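# Restore deck ware to assigned bays and seat lid

## Task

After a crashed run, some labware is misplaced. Move every plate and block into a bay that the deck layout sheet assigns to its type (deep-well block: bay 11; sealed 96-well plates: bays 12, 31, 41; 384-well plate: bay 23; culture plate with lid: bay 43; all other bays stay empty). Seat the lid completely on the culture plate. Each piece must lie flat within its bay's corner guides with its cut corner at the back left. Nothing may stay in place only because the robot holds it: release everything and move the arms away at the end.

## Robot and tools

Robot: two arms, left_arm and right_arm, each with a parallel gripper. Bays are named by row then column (bay 23 = row 2, column 3). Seen from the arms, row 1 is nearest and row 4 farthest; column 1 is on the left, column 4 on the right, and column 4 sits higher than the rest. Ware positions are known only from the cameras.

Frame: one scene frame for both arms. The origin is on the table top between the arms, +x points out over the table, +z points up, and left_arm is on the +y side. The arm names do not correspond to image sides. Positions are in metres and quaternions are w,x,y,z. Printed hand positions can be slightly off, more so at long reach. The gripper's fingers point along its own +z and close along its own y. The reported position is the point between the closed pads. Closed fingertips extend about 33 mm past it, open ones about 9 mm. Closing pushes the tips about 24 mm further out, so leave that gap above surfaces.

The row: every command row is a single flat list of 20 numbers covering both arms, even if only one arm moves. The first 10 are for left_arm: x, y, z, qw, qx, qy, qz, then gripper position, force_limit, speed. The last 10 are the same for right_arm. The seven pose numbers are an absolute target for that gripper in the scene frame, not an offset. The last three of each half are each in -1..1. Position: +1 is fully open (140 mm), about -0.8 is pads touching, and -1 closes until blocked. force_limit: about 14 N at -1, 60 N at 0 and 107 N at +1. speed: about 30, 140 and 250 mm/s at -1, 0 and +1. A zero in these slots is a real command. To leave an arm alone, repeat its last whole pose and its current gripper numbers. Reuse your own target quaternion rather than the drifting reported one. A target more than 0.6 m from the arm's last reported position along any gripper axis is refused. Each control step clips the commanded pose to within 70 mm and 16 degrees of the measured pose. Position has priority over orientation.

execute_actions: argument actions is a list holding at most one item. An empty list only returns the state. {"rows": [...], "steps": n} plays up to 15 rows, one per 1/30 s step (n up to 15, default 15), and repeats the last row if steps exceed rows. {"steps": n} with no rows is a wait of up to 300 steps, counted from the previous result. Optional pictures (true/false) decides whether images are returned. After an action ends, each arm continues only to its last clipped pose, so check where it stopped before sending the rest.

move: target is one 20-number row as above, and speed is in m/s (0.002 to 0.5, default 0.25; turning up to twice that in rad/s). Each gripper follows a straight path to its absolute pose. All paths end together and last 0.5 to 10 s, and a longer path is cut off at 10 s. Finger numbers apply at the start. Paths do not avoid obstacles or the other arm. The grippers lag behind and can overshoot the speed, especially with the arm nearly straight. The result adds a move: line giving the ending (done, off_target, moving, held, fault) and the limits applied. paced means the pose was clipped. held means a safety check blocked steps, after which the arm may surge. The line also reports each gripper's distance from its target.

wait: seconds from 0 to 10, sends nothing new. zoom_image: camera (cam_head_left, cam_head_right, cam_left_wrist, cam_right_wrist) and region [x0, y0, x1, y1] in that image's pixels, at most 504x504. Head images are 896x504 and wrist images are 504x504. finished_scene: scene number.

Results: the state line gives each gripper's position, quaternion and velocities. HELD marks steps that were not sent. A pose unreachable line names the arm whose command the clearance check altered. Hand target shows where the controller is now driving each gripper. object_status: 0 moving, 1 blocked while opening, 2 blocked while closing (a grasp), 3 at the requested position or pads met (a thin item may still be held). Confirm 2 after closing with -1. position_measured runs from 3 (open) to 230 (pads met). To squeeze harder while gripping, raise force_limit and switch position between -1 and -0.98.

Cautions: the arms are stiff. Pushing even slightly beyond contact can trigger a torque fault (joint load limit) or a force fault (144 N). Either one halts the arm for 10 s, and the arm then yields to the contact. Faster contact hits harder. Keep the arms from striking each other, and never drop or knock ware off the table. Occasional tugs on held parts or nudges to loose items can happen, so grip securely. Holding loads heats the motors. A MOTOR HOT warning comes before a braking stop. The simulation keeps running between your calls. When done, open the grippers and retreat.

Each tool is called after ">>>" as name(argument=value, ...), one argument or row to a line, values as JSON.

## Session

>>> execute_actions(
  actions=[],
)

Scene clock: 0.00 s of 12600.00 s.
left_arm: end_effector_position=(+0.7043, +0.6181, +0.3231) position_measured=3 object_status=3 end_effector_quat_wxyz=(-0.001, +1.000, -0.023, +0.001) end_effector_velocity=(-0.000, -0.001, +0.001) end_effector_angular_velocity=(+0.000, +0.000, -0.001) | right_arm: end_effector_position=(+0.5972, -0.4803, +0.3210) position_measured=3 object_status=3 end_effector_quat_wxyz=(+0.001, +0.997, +0.072, -0.000) end_effector_velocity=(+0.000, +0.000, +0.000) end_effector_angular_velocity=(+0.001, -0.000, -0.000)
Joint positions: left_arm=[-0.054  0.162  1.604  0.002  1.372  1.518] | right_arm=[-0.052  0.165  1.605 -0.001  1.372  1.519]
Joint velocities: left_arm=[-0.001 -0.001 -0.001  0.     0.001  0.   ] | right_arm=[-0.    -0.    -0.     0.001  0.    -0.   ]
Joint torques (N m, as the joint torque sensors report them, + toward a larger angle): no reading
Hand target (left_arm): +0.704, +0.618, +0.323; -0.001, +1.000, -0.023, +0.001
Hand target (right_arm): +0.597, -0.480, +0.321; +0.001, +0.997, +0.072, -0.000

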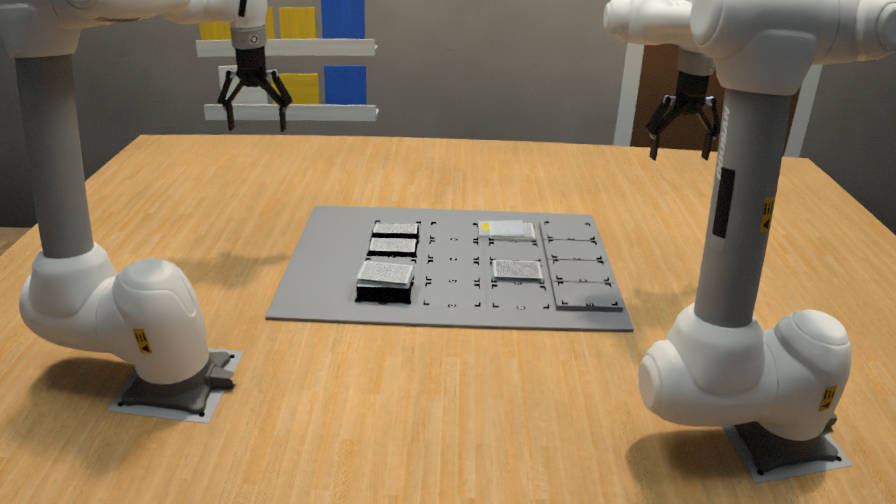

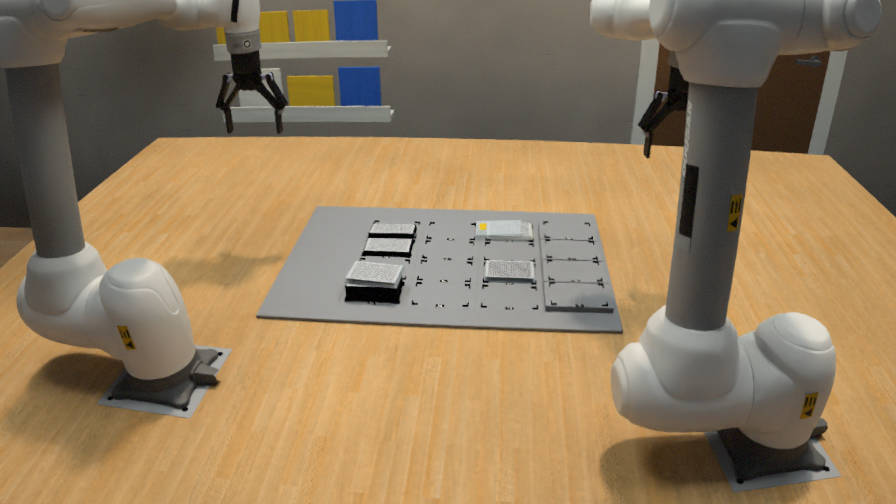

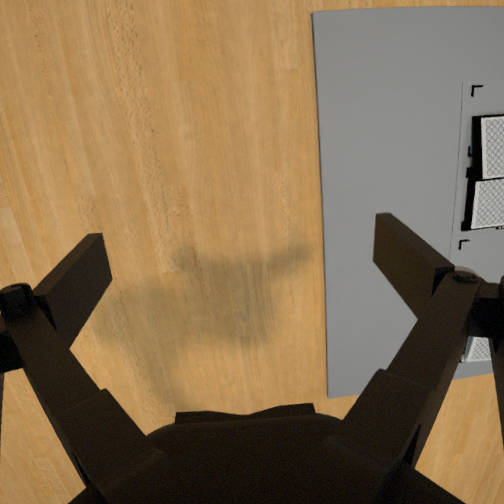

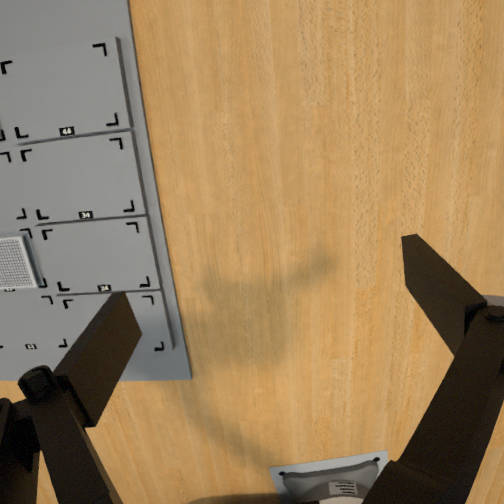

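>>> zoom_image(
  camera="cam_head_left",
  region=[330,200,640,330],
)

>>> move(
  target=[0.68,0.25,0.3,0,1,0,0,1,0,0,0.7,-0.12,0.3,0,1,0,0,1,0,0],
)

Region (330, 200, 640, 330) of cam_head_left's 896x504 image, scaled by 1.626, with more detail than that image has; it fills the top 211 rows of this view, and the rest is white.

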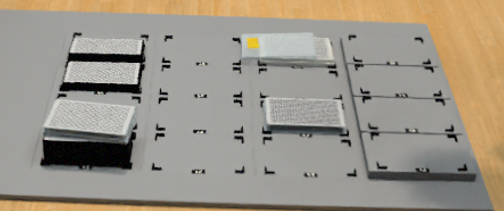

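Scene clock: 5.90 s of 12600.00 s.
left_arm: end_effector_position=(+0.6800, +0.2498, +0.3001) position_measured=3 object_status=3 end_effector_quat_wxyz=(+0.001, +1.000, +0.000, +0.000) end_effector_velocity=(+0.000, -0.002, -0.000) end_effector_angular_velocity=(-0.001, -0.002, -0.001) | right_arm: end_effector_position=(+0.6996, -0.1197, +0.2998) position_measured=3 object_status=3 end_effector_quat_wxyz=(-0.000, +1.000, -0.000, +0.000) end_effector_velocity=(+0.001, +0.001, -0.001) end_effector_angular_velocity=(-0.001, +0.001, -0.001)
Joint positions: left_arm=[-0.567  0.315  1.453 -0.001  1.373  0.958] | right_arm=[ 0.364  0.536  1.131 -0.     1.475  2.079]
Joint velocities: left_arm=[-0.002  0.001 -0.001  0.    -0.002 -0.001] | right_arm=[ 0.     0.003 -0.002 -0.     0.001  0.001]
Joint torques (N m, as the joint torque sensors report them, + toward a larger angle): left_arm=[ -2.65 -77.47 -37.26   4.16   0.32  -0.56] | right_arm=[  0.75 -95.5  -39.86   4.75  -0.15  -0.03]
Hand target (left_arm): +0.680, +0.250, +0.300; +0.001, +1.000, -0.000, +0.000
Hand target (right_arm): +0.700, -0.120, +0.300; -0.000, +1.000, -0.000, +0.000
Off the commanded pose (left_arm): 0.000 m, 0 deg.
Off the commanded pose (right_arm): 0.001 m, 0 deg.
After step 90, 0.90 s passed at rest.
move: done

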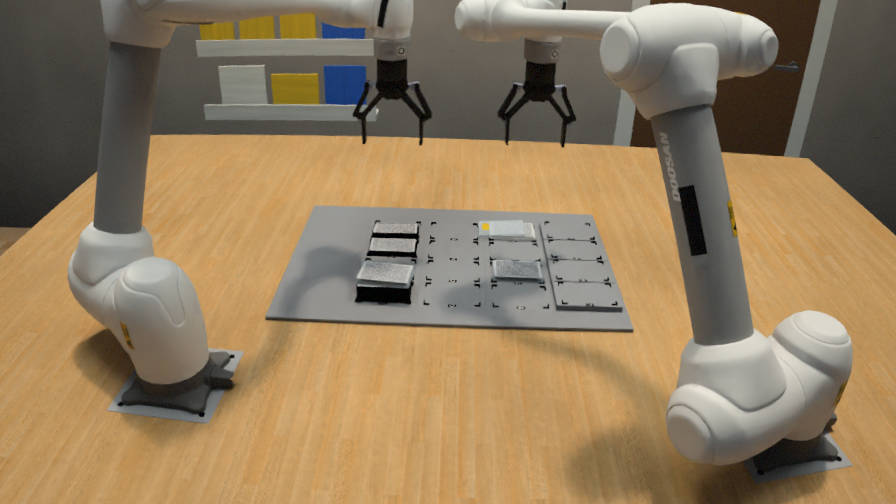

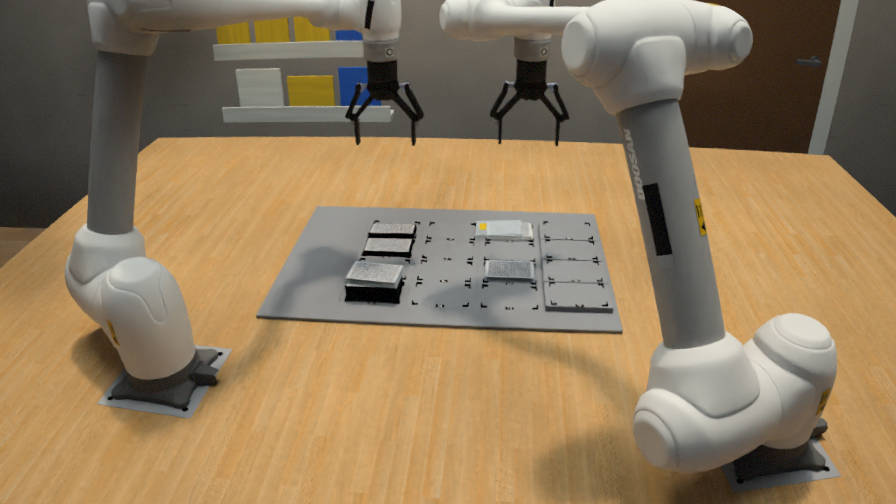

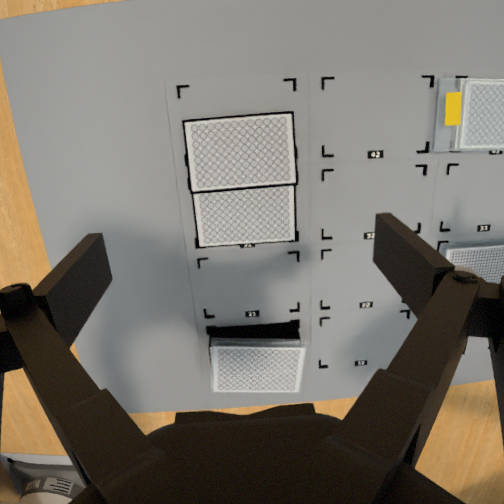

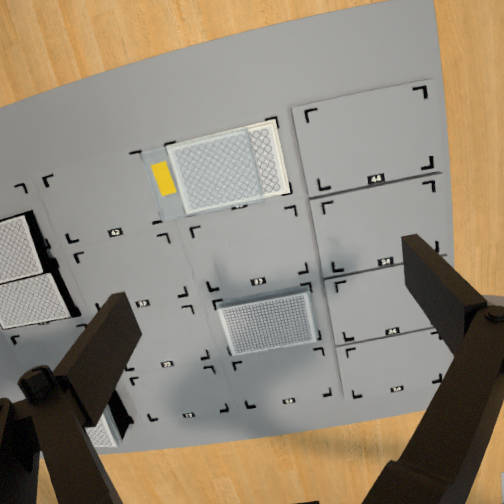

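>>> move(
  target=[0.72,0.25,0.1,0,1,0,0,1,0,0,0.58,-0.11,0.12,0,1,0,0,1,0,0],
)

Scene clock: 13.70 s of 12600.00 s.
left_arm: end_effector_position=(+0.7202, +0.2498, +0.1001) position_measured=3 object_status=3 end_effector_quat_wxyz=(+0.000, +1.000, -0.000, -0.000) end_effector_velocity=(-0.000, -0.000, -0.001) end_effector_angular_velocity=(-0.000, +0.000, -0.001) | right_arm: end_effector_position=(+0.5797, -0.1102, +0.1202) position_measured=3 object_status=3 end_effector_quat_wxyz=(-0.000, +1.000, +0.000, -0.000) end_effector_velocity=(+0.000, -0.002, -0.001) end_effector_angular_velocity=(-0.002, -0.001, -0.000)
Joint positions: left_arm=[-0.537  0.478  1.597 -0.     1.066  0.988] | right_arm=[0.449 0.469 1.571 0.    1.101 2.164]
Joint velocities: left_arm=[-0.001  0.001  0.001 -0.    -0.001  0.001] | right_arm=[-0.001 -0.     0.002 -0.003 -0.001  0.   ]
Joint torques (N m, as the joint torque sensors report them, + toward a larger angle): left_arm=[ -2.17 -87.87 -33.11   3.96   0.34  -0.41] | right_arm=[  2.24 -82.53 -37.83   4.4    0.01  -0.17]
Hand target (left_arm): +0.720, +0.250, +0.100; +0.000, +1.000, -0.000, -0.000
Hand target (right_arm): +0.580, -0.110, +0.120; -0.000, +1.000, +0.000, +0.000
Off the commanded pose (left_arm): 0.000 m, 0 deg.
Off the commanded pose (right_arm): 0.000 m, 0 deg.
After step 90, 3.47 s passed at rest.
move: done

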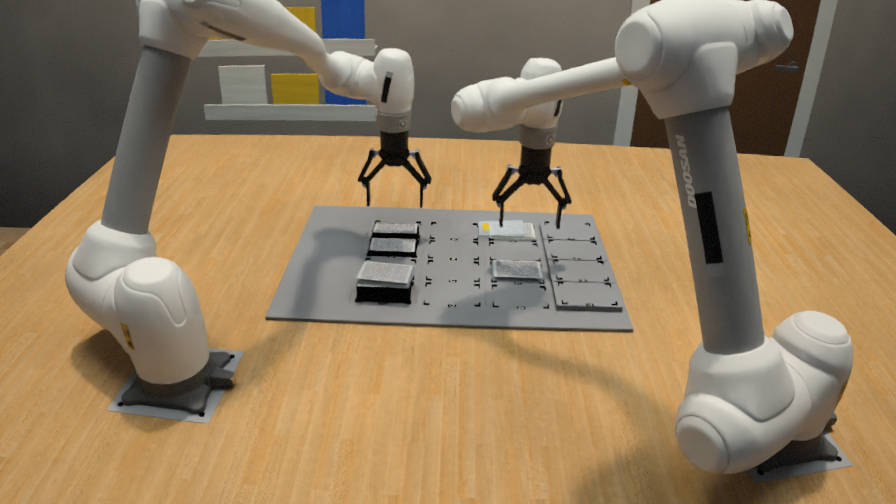

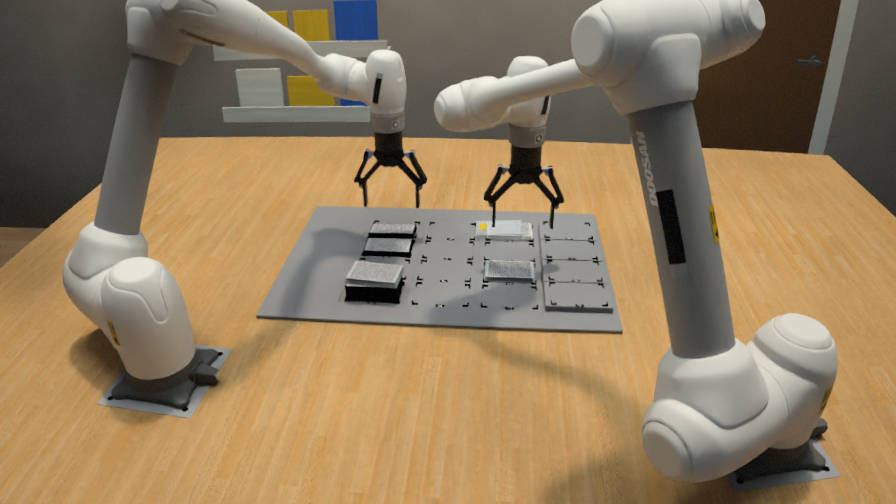

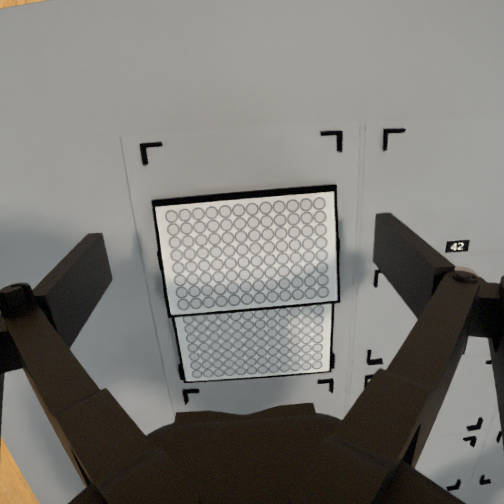

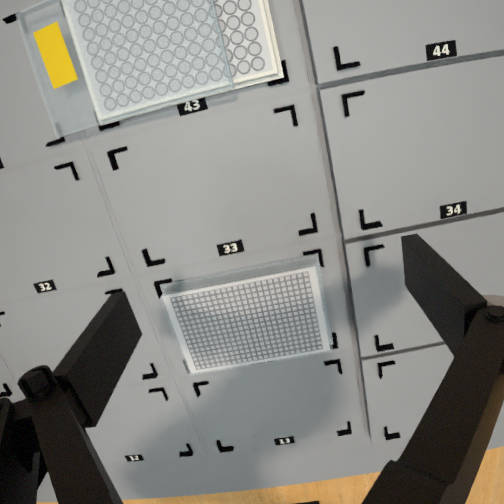

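>>> move(
  target=[0.695,0.247,0.052,0,0.996,0,-0.09,1,0,0,0.5,-0.5,0.3,0,1,0,0,1,0,0],
)

Scene clock: 37.57 s of 12600.00 s.
left_arm: end_effector_position=(+0.6951, +0.2470, +0.0519) position_measured=3 object_status=3 end_effector_quat_wxyz=(-0.000, +0.996, +0.000, -0.090) end_effector_velocity=(-0.001, +0.000, -0.000) end_effector_angular_velocity=(-0.000, +0.002, +0.000) | right_arm: end_effector_position=(+0.5007, -0.5002, +0.3002) position_measured=3 object_status=3 end_effector_quat_wxyz=(+0.000, +1.000, -0.000, -0.000) end_effector_velocity=(-0.000, -0.001, -0.000) end_effector_angular_velocity=(+0.001, +0.001, -0.001)
Joint positions: left_arm=[-0.517  0.566  1.565 -0.104  1.166  1.057] | right_arm=[-0.072  0.016  1.807 -0.     1.319  1.644]
Joint velocities: left_arm=[ 0.     0.     0.001 -0.001  0.001  0.001] | right_arm=[-0.002  0.     0.     0.001  0.001 -0.002]
Joint torques (N m, as the joint torque sensors report them, + toward a larger angle): left_arm=[ -0.09 -95.84 -31.82   3.71   0.78  -0.28] | right_arm=[ -1.87 -40.78 -40.17   4.48  -0.31  -0.81]
Hand target (left_arm): +0.695, +0.247, +0.052; -0.000, +0.996, +0.000, -0.090
Hand target (right_arm): +0.501, -0.500, +0.300; +0.000, +1.000, -0.000, -0.000
Off the commanded pose (left_arm): 0.000 m, 0 deg.
Off the commanded pose (right_arm): 0.001 m, 0 deg.
After step 90, 18.63 s passed at rest.
move: done

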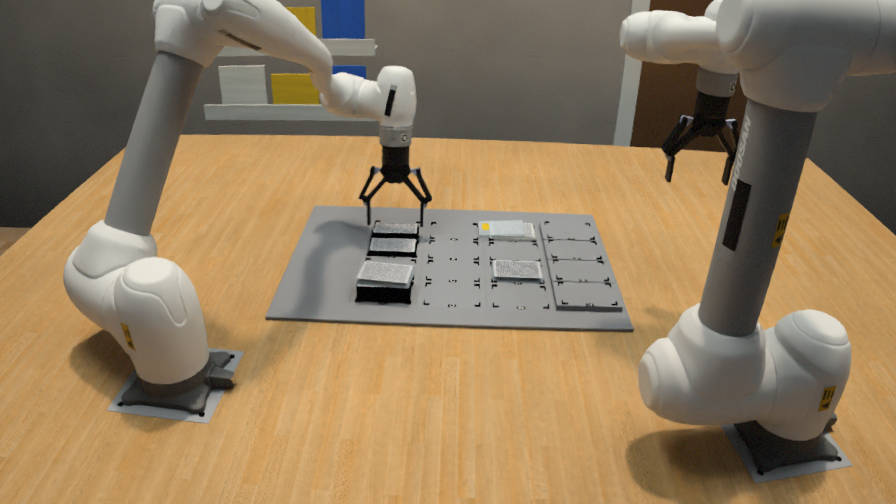

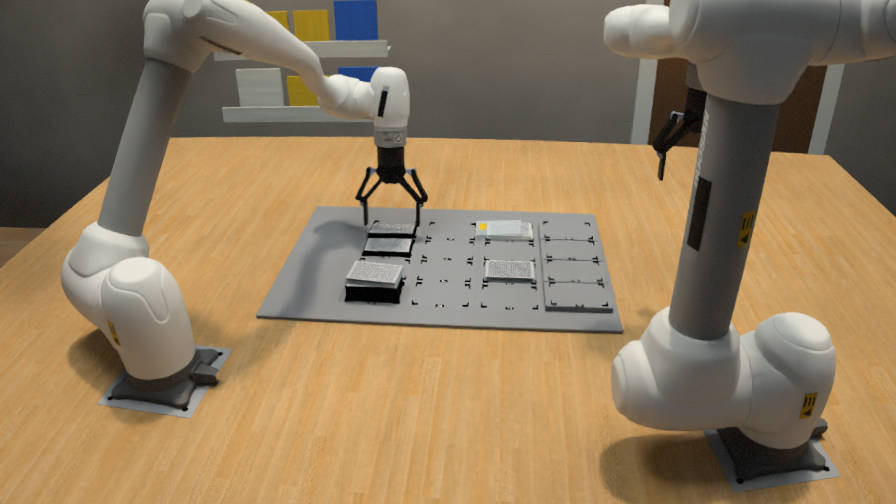

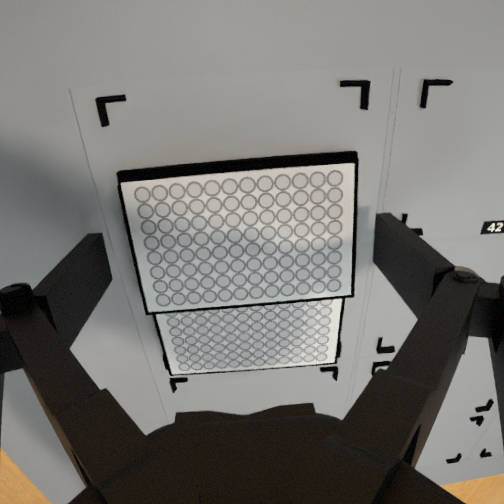

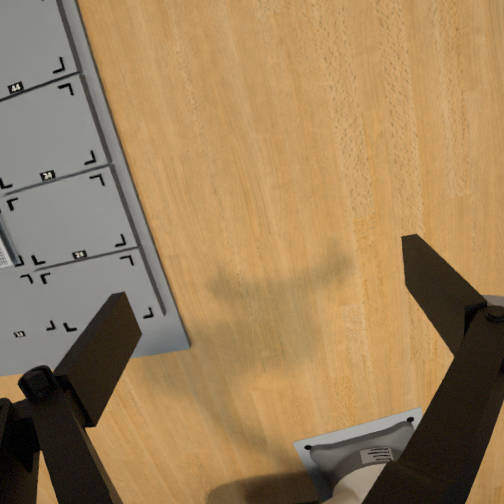

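>>> move(
  target=[0.694,0.2455,0.036,0,0.996,0.006,-0.09,1,0,0,0.5,-0.5,0.3,0,1,0,0,1,0,0],
  speed=0.05,
)

>>> move(
  target=[0.694,0.2455,0.036,0,0.996,0.006,-0.09,-1,-0.5,-0.8,0.5,-0.5,0.3,0,1,0,0,1,0,0],
)

>>> zoom_image(
  camera="cam_head_left",
  region=[350,190,450,270],
)

Scene clock: 44.97 s of 12600.00 s.
left_arm: end_effector_position=(+0.6940, +0.2455, +0.0361) position_measured=3 object_status=3 end_effector_quat_wxyz=(+0.000, +0.996, +0.006, -0.090) end_effector_velocity=(-0.001, +0.000, -0.000) end_effector_angular_velocity=(+0.000, +0.001, -0.000) | right_arm: end_effector_position=(+0.5000, -0.5000, +0.3000) position_measured=3 object_status=3 end_effector_quat_wxyz=(-0.000, +1.000, +0.000, -0.000) end_effector_velocity=(-0.001, -0.000, -0.000) end_effector_angular_velocity=(-0.001, +0.000, +0.000)
Joint positions: left_arm=[-0.519  0.579  1.576 -0.107  1.141  1.046] | right_arm=[-0.072  0.015  1.809  0.     1.318  1.644]
Joint velocities: left_arm=[ 0.     0.     0.    -0.001  0.001  0.   ] | right_arm=[ 0.    -0.001  0.001 -0.001 -0.     0.   ]
Joint torques (N m, as the joint torque sensors report them, + toward a larger angle): left_arm=[ -0.77 -95.69 -30.86   3.62   0.86  -0.28] | right_arm=[ -0.73 -38.17 -41.76   4.15  -0.45  -0.28]
Hand target (left_arm): +0.694, +0.245, +0.036; +0.000, +0.996, +0.006, -0.090
Hand target (right_arm): +0.500, -0.500, +0.300; -0.000, +1.000, +0.000, -0.000
Off the commanded pose (left_arm): 0.000 m, 0 deg.
Off the commanded pose (right_arm): 0.000 m, 0 deg.
After step 90, 3.67 s passed at rest.
move: done

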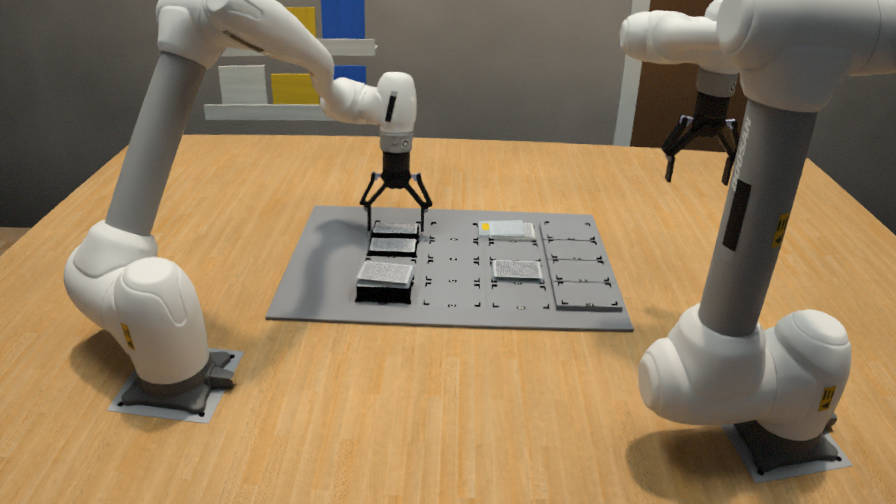

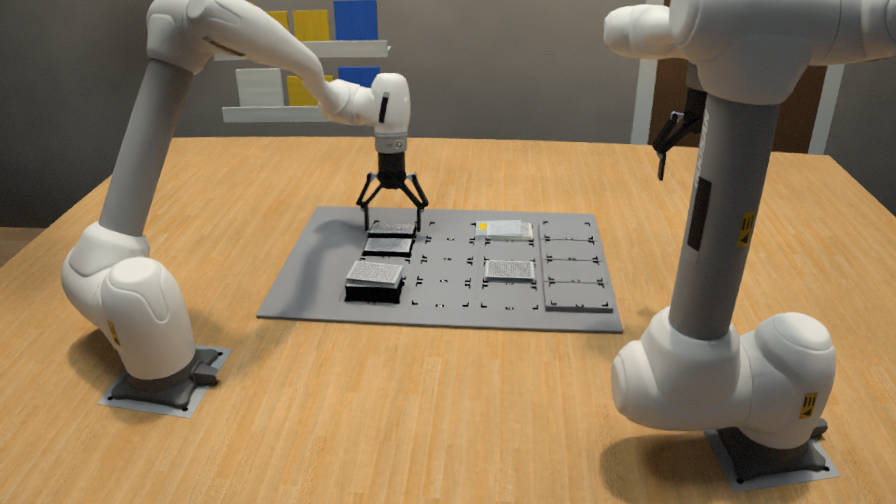

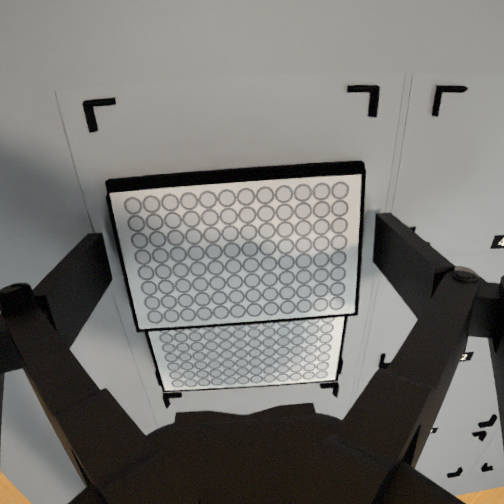

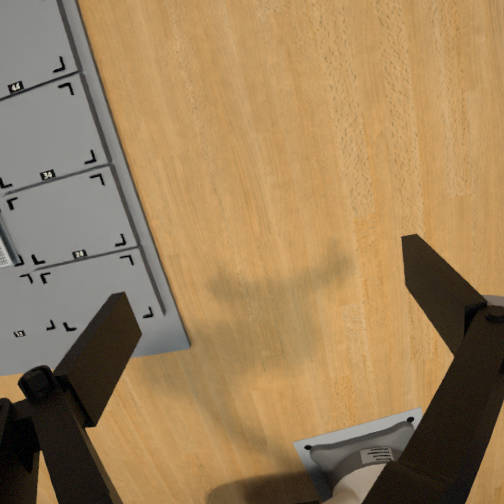

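Scene clock: 45.67 s of 12600.00 s.
left_arm: end_effector_position=(+0.6940, +0.2455, +0.0361) position_measured=32 object_status=2 end_effector_quat_wxyz=(+0.000, +0.996, +0.006, -0.090) end_effector_velocity=(-0.000, +0.000, -0.000) end_effector_angular_velocity=(+0.000, +0.001, +0.000) | right_arm: end_effector_position=(+0.5000, -0.5000, +0.3000) position_measured=3 object_status=3 end_effector_quat_wxyz=(-0.000, +1.000, +0.000, -0.000) end_effector_velocity=(-0.000, -0.000, -0.001) end_effector_angular_velocity=(+0.000, +0.002, -0.001)
Joint positions: left_arm=[-0.519  0.579  1.576 -0.107  1.141  1.046] | right_arm=[-0.072  0.015  1.809  0.     1.318  1.644]
Joint velocities: left_arm=[ 0.     0.     0.    -0.     0.001  0.   ] | right_arm=[-0.001  0.001  0.     0.     0.    -0.   ]
Joint torques (N m, as the joint torque sensors report them, + toward a larger angle): left_arm=[ -3.09 -76.09 -20.9    3.44  -0.8   -0.31] | right_arm=[  4.29 -37.07 -40.45   4.26  -0.12  -0.63]
Hand target (left_arm): +0.694, +0.245, +0.036; +0.000, +0.996, +0.006, -0.090
Hand target (right_arm): +0.500, -0.500, +0.300; -0.000, +1.000, +0.000, +0.000
Off the commanded pose (left_arm): 0.000 m, 0 deg.
Off the commanded pose (right_arm): 0.000 m, 0 deg.
move: done

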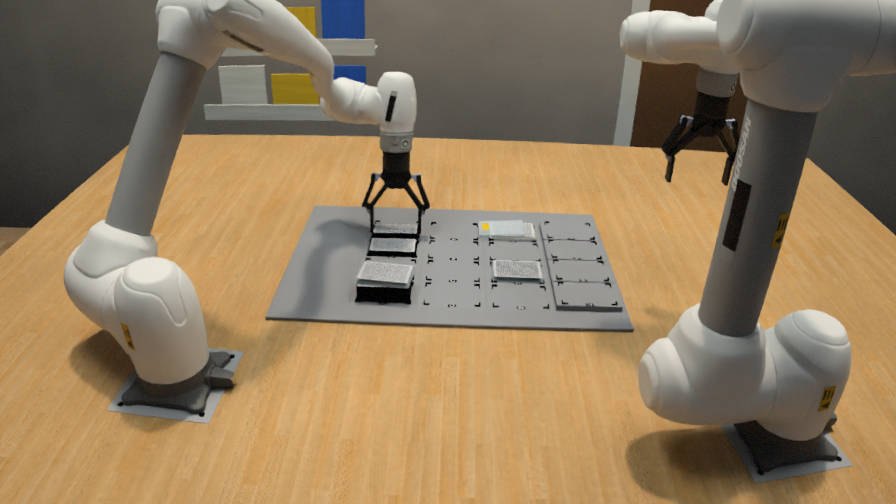

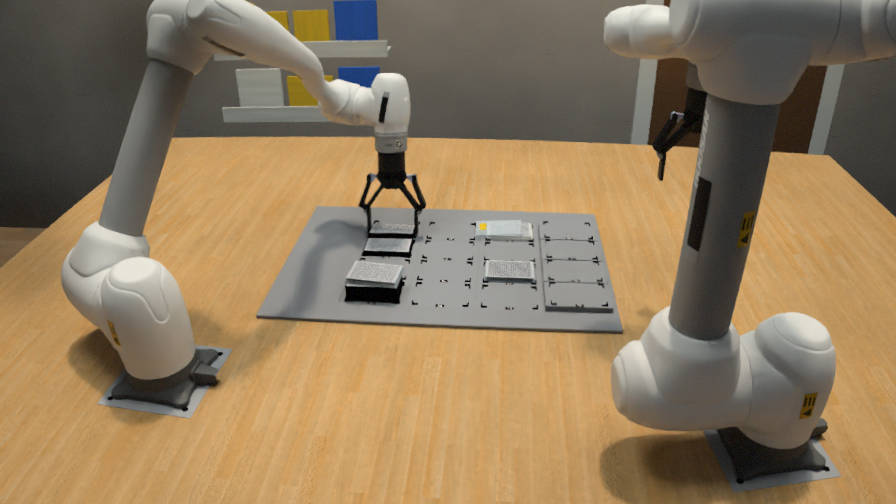

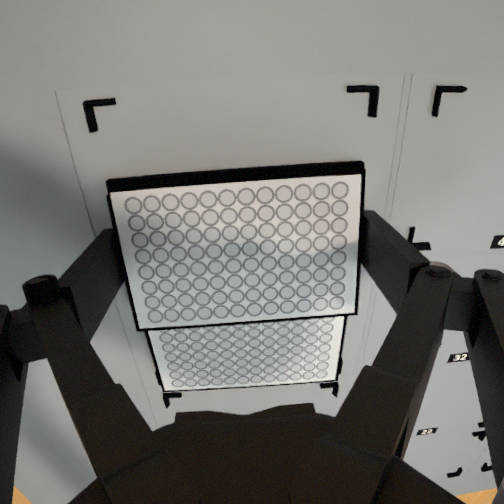

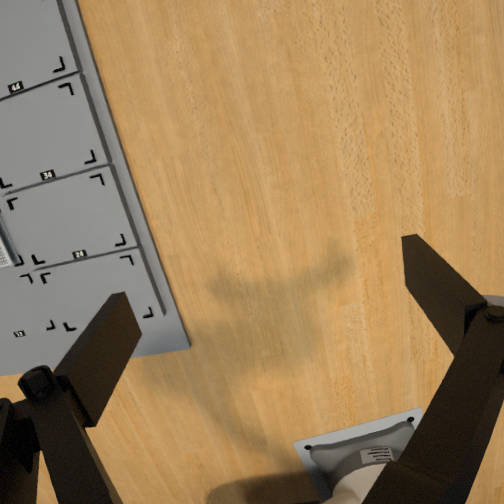

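Region (350, 190, 450, 270) of cam_head_left's 896x504 image, scaled by 5.040, with more detail than that image has; it fills the top 403 rows of this view, and the rest is white.

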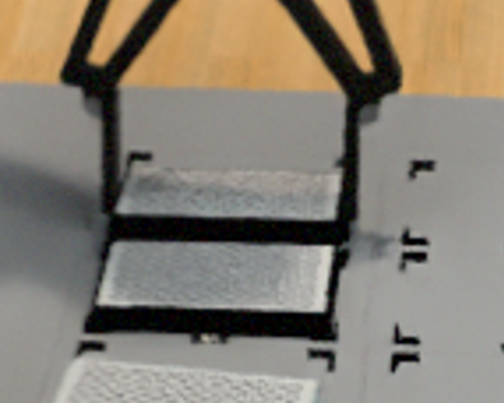

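>>> move(
  target=[0.6943,0.2455,0.038,0,0.996,0.006,-0.09,-0.98,-0.3,-0.8,0.5,-0.5,0.3,0,1,0,0,1,0,0],
  speed=0.005,
)

>>> move(
  target=[0.724,0.247,0.046,0,1,-0.005,0,-0.98,-0.3,-0.8,0.5,-0.5,0.3,0,1,0,0,1,0,0],
  speed=0.06,
)

Scene clock: 51.60 s of 12600.00 s.
left_arm: end_effector_position=(+0.6942, +0.2454, +0.0380) position_measured=35 object_status=2 end_effector_quat_wxyz=(+0.000, +0.996, +0.006, -0.090) end_effector_velocity=(+0.000, +0.000, +0.001) end_effector_angular_velocity=(+0.000, -0.001, +0.001) | right_arm: end_effector_position=(+0.5000, -0.5000, +0.3000) position_measured=3 object_status=3 end_effector_quat_wxyz=(-0.000, +1.000, +0.000, -0.000) end_effector_velocity=(+0.000, -0.000, +0.000) end_effector_angular_velocity=(+0.000, -0.000, -0.000)
Joint positions: left_arm=[-0.519  0.578  1.574 -0.107  1.144  1.046] | right_arm=[-0.072  0.015  1.809  0.     1.318  1.644]
Joint velocities: left_arm=[ 0.    -0.001 -0.     0.001 -0.    -0.001] | right_arm=[-0.  0. -0.  0. -0.  0.]
Joint torques (N m, as the joint torque sensors report them, + toward a larger angle): left_arm=[ -2.05 -95.8  -31.34   3.36   0.81  -0.34] | right_arm=[  3.06 -44.08 -40.47   3.77   0.22  -0.29]
Hand target (left_arm): +0.694, +0.246, +0.038; -0.000, +0.996, +0.006, -0.090
Hand target (right_arm): +0.500, -0.500, +0.300; -0.000, +1.000, +0.000, +0.000
Off the commanded pose (left_arm): 0.000 m, 0 deg.
Off the commanded pose (right_arm): 0.000 m, 0 deg.
After step 90, 2.23 s passed at rest.
move: done

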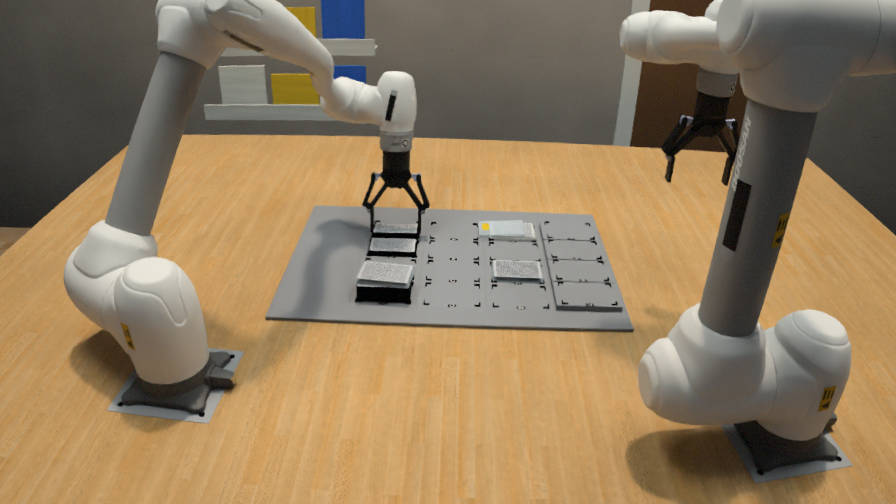

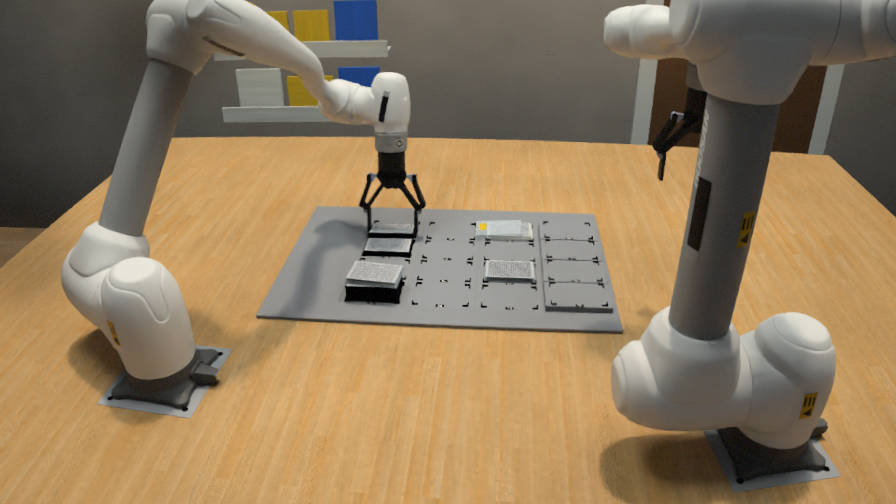

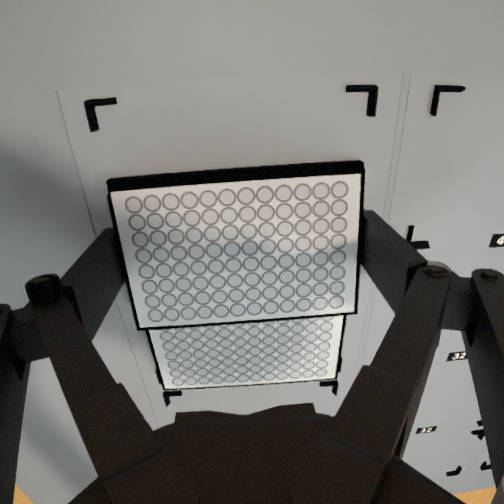

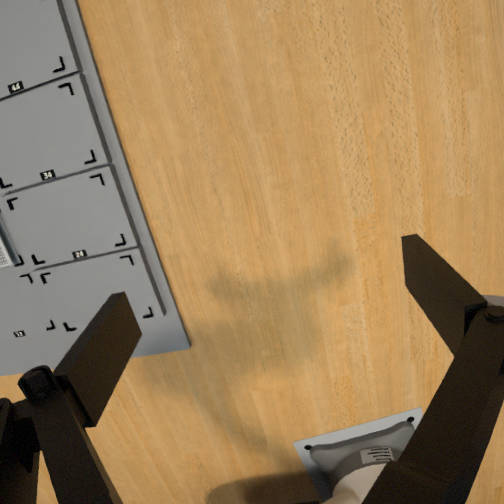

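Scene clock: 53.37 s of 12600.00 s.
left_arm: end_effector_position=(+0.7239, +0.2469, +0.0461) position_measured=35 object_status=2 end_effector_quat_wxyz=(+0.000, +1.000, -0.005, -0.000) end_effector_velocity=(-0.000, -0.000, -0.000) end_effector_angular_velocity=(+0.001, -0.004, -0.001) | right_arm: end_effector_position=(+0.5000, -0.5000, +0.3000) position_measured=3 object_status=3 end_effector_quat_wxyz=(-0.000, +1.000, +0.000, +0.000) end_effector_velocity=(-0.000, +0.000, +0.000) end_effector_angular_velocity=(-0.000, -0.001, +0.001)
Joint positions: left_arm=[-0.538  0.53   1.626 -0.     0.986  0.998] | right_arm=[-0.072  0.015  1.809  0.     1.318  1.644]
Joint velocities: left_arm=[-0.002 -0.002  0.003  0.004 -0.005 -0.003] | right_arm=[ 0. -0. -0. -0.  0. -0.]
Joint torques (N m, as the joint torque sensors report them, + toward a larger angle): left_arm=[ -0.3  -89.58 -30.25   4.12   0.26  -0.19] | right_arm=[  2.94 -35.46 -41.04   4.64  -0.47  -0.35]
Hand target (left_arm): +0.724, +0.247, +0.046; +0.000, +1.000, -0.005, -0.000
Hand target (right_arm): +0.500, -0.500, +0.300; -0.000, +1.000, +0.000, +0.000
Off the commanded pose (left_arm): 0.000 m, 0 deg.
Off the commanded pose (right_arm): 0.000 m, 0 deg.
move: done

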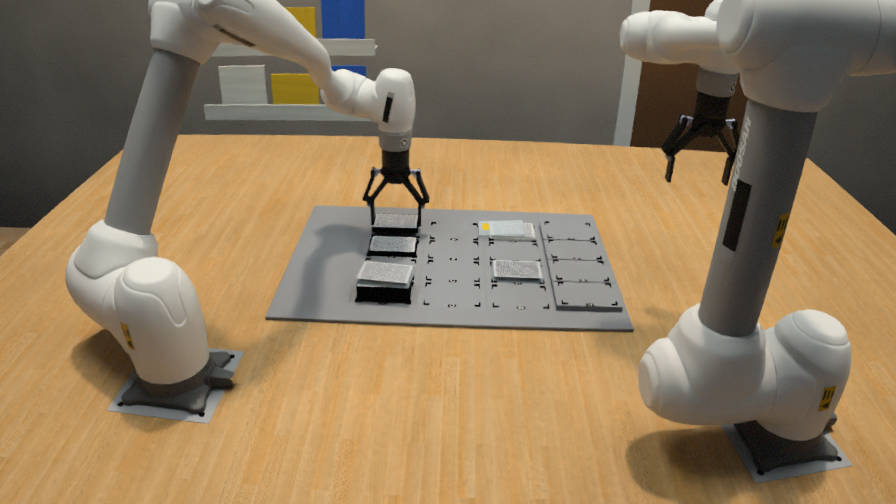

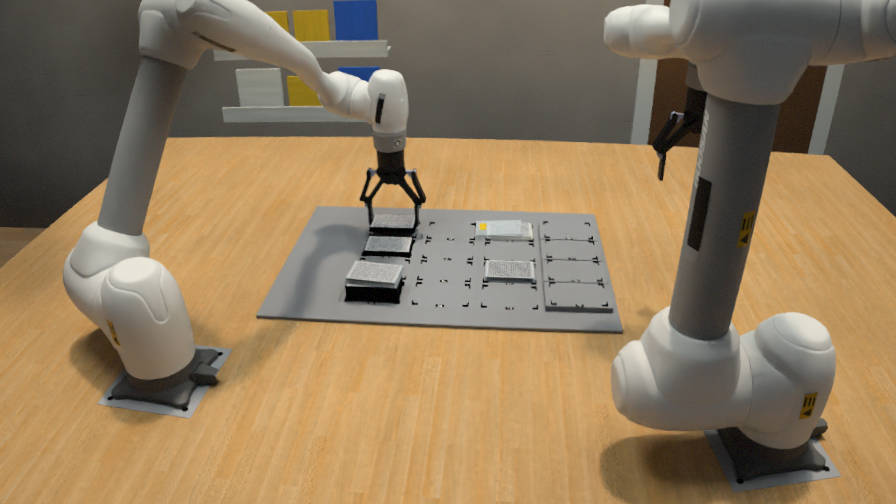

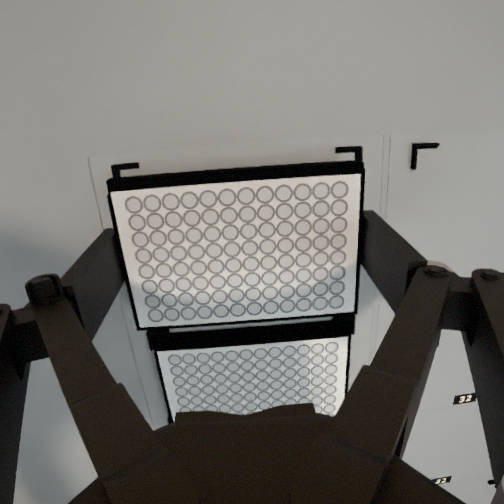

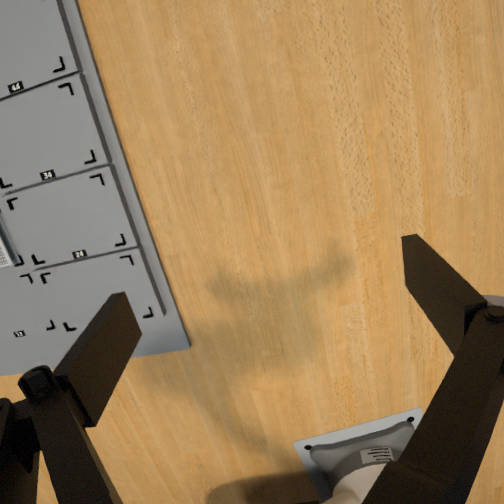

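>>> move(
  target=[0.7255,0.2462,0.036,0,1,-0.006,0,-0.98,-0.3,-0.8,0.5,-0.5,0.3,0,1,0,0,1,0,0],
  speed=0.03,
)

>>> zoom_image(
  camera="cam_left_wrist",
  region=[80,120,400,360],
)

Scene clock: 59.53 s of 12600.00 s.
left_arm: end_effector_position=(+0.7255, +0.2462, +0.0361) position_measured=35 object_status=2 end_effector_quat_wxyz=(+0.000, +1.000, -0.006, +0.000) end_effector_velocity=(-0.000, +0.001, -0.001) end_effector_angular_velocity=(+0.001, +0.002, +0.002) | right_arm: end_effector_position=(+0.5000, -0.5000, +0.3000) position_measured=3 object_status=3 end_effector_quat_wxyz=(-0.000, +1.000, -0.000, -0.000) end_effector_velocity=(-0.001, +0.000, -0.001) end_effector_angular_velocity=(+0.001, +0.001, +0.000)
Joint positions: left_arm=[-0.538  0.541  1.629 -0.     0.972  1.   ] | right_arm=[-0.072  0.015  1.809  0.     1.318  1.644]
Joint velocities: left_arm=[ 0.001  0.001  0.001 -0.     0.001 -0.   ] | right_arm=[ 0.    -0.     0.001  0.001  0.     0.   ]
Joint torques (N m, as the joint torque sensors report them, + toward a larger angle): left_arm=[ -1.25 -92.56 -31.59   3.81   0.33  -0.37] | right_arm=[  4.67 -39.32 -40.53   4.26  -0.57   0.07]
Hand target (left_arm): +0.726, +0.246, +0.036; +0.000, +1.000, -0.006, -0.000
Hand target (right_arm): +0.500, -0.500, +0.300; -0.000, +1.000, +0.000, +0.000
Off the commanded pose (left_arm): 0.000 m, 0 deg.
Off the commanded pose (right_arm): 0.000 m, 0 deg.
After step 90, 2.43 s passed at rest.
move: done

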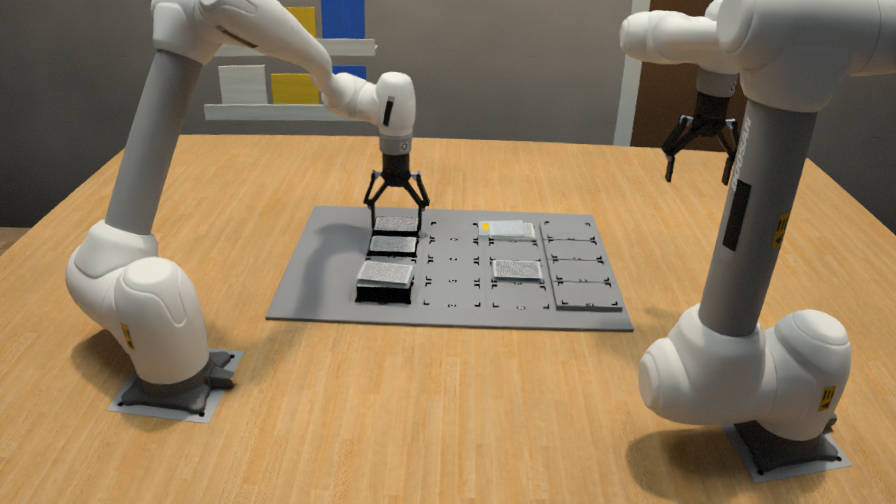

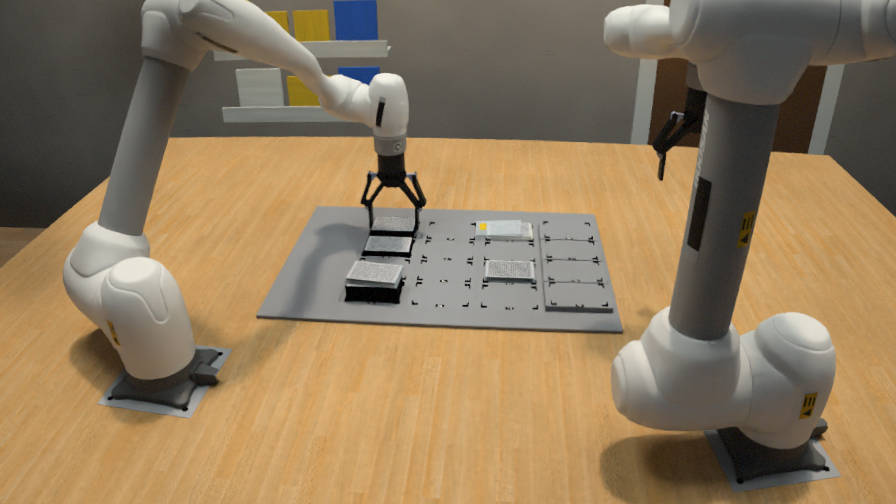

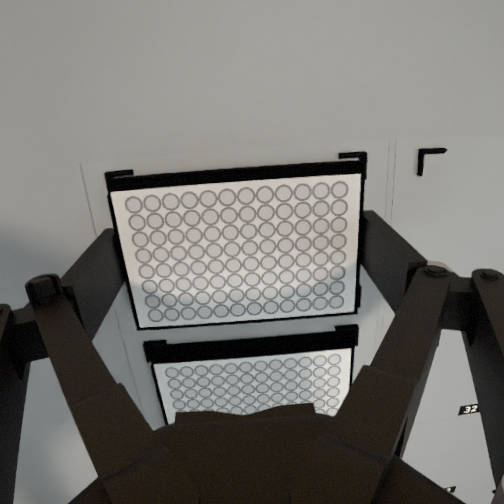

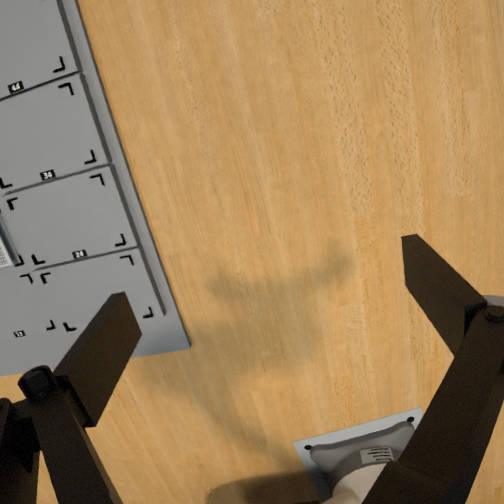

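Region (80, 120, 400, 360) of cam_left_wrist's 504x504 image, scaled by 1.575, with more detail than that image has; it fills the top 378 rows of this view, and the rest is white.

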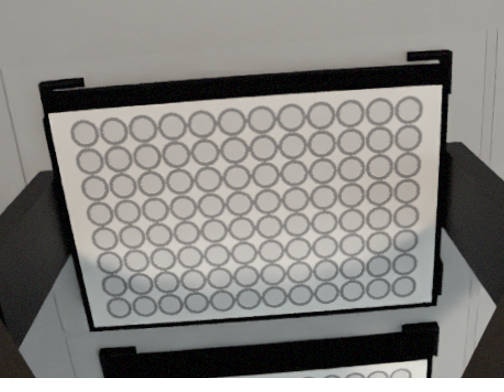

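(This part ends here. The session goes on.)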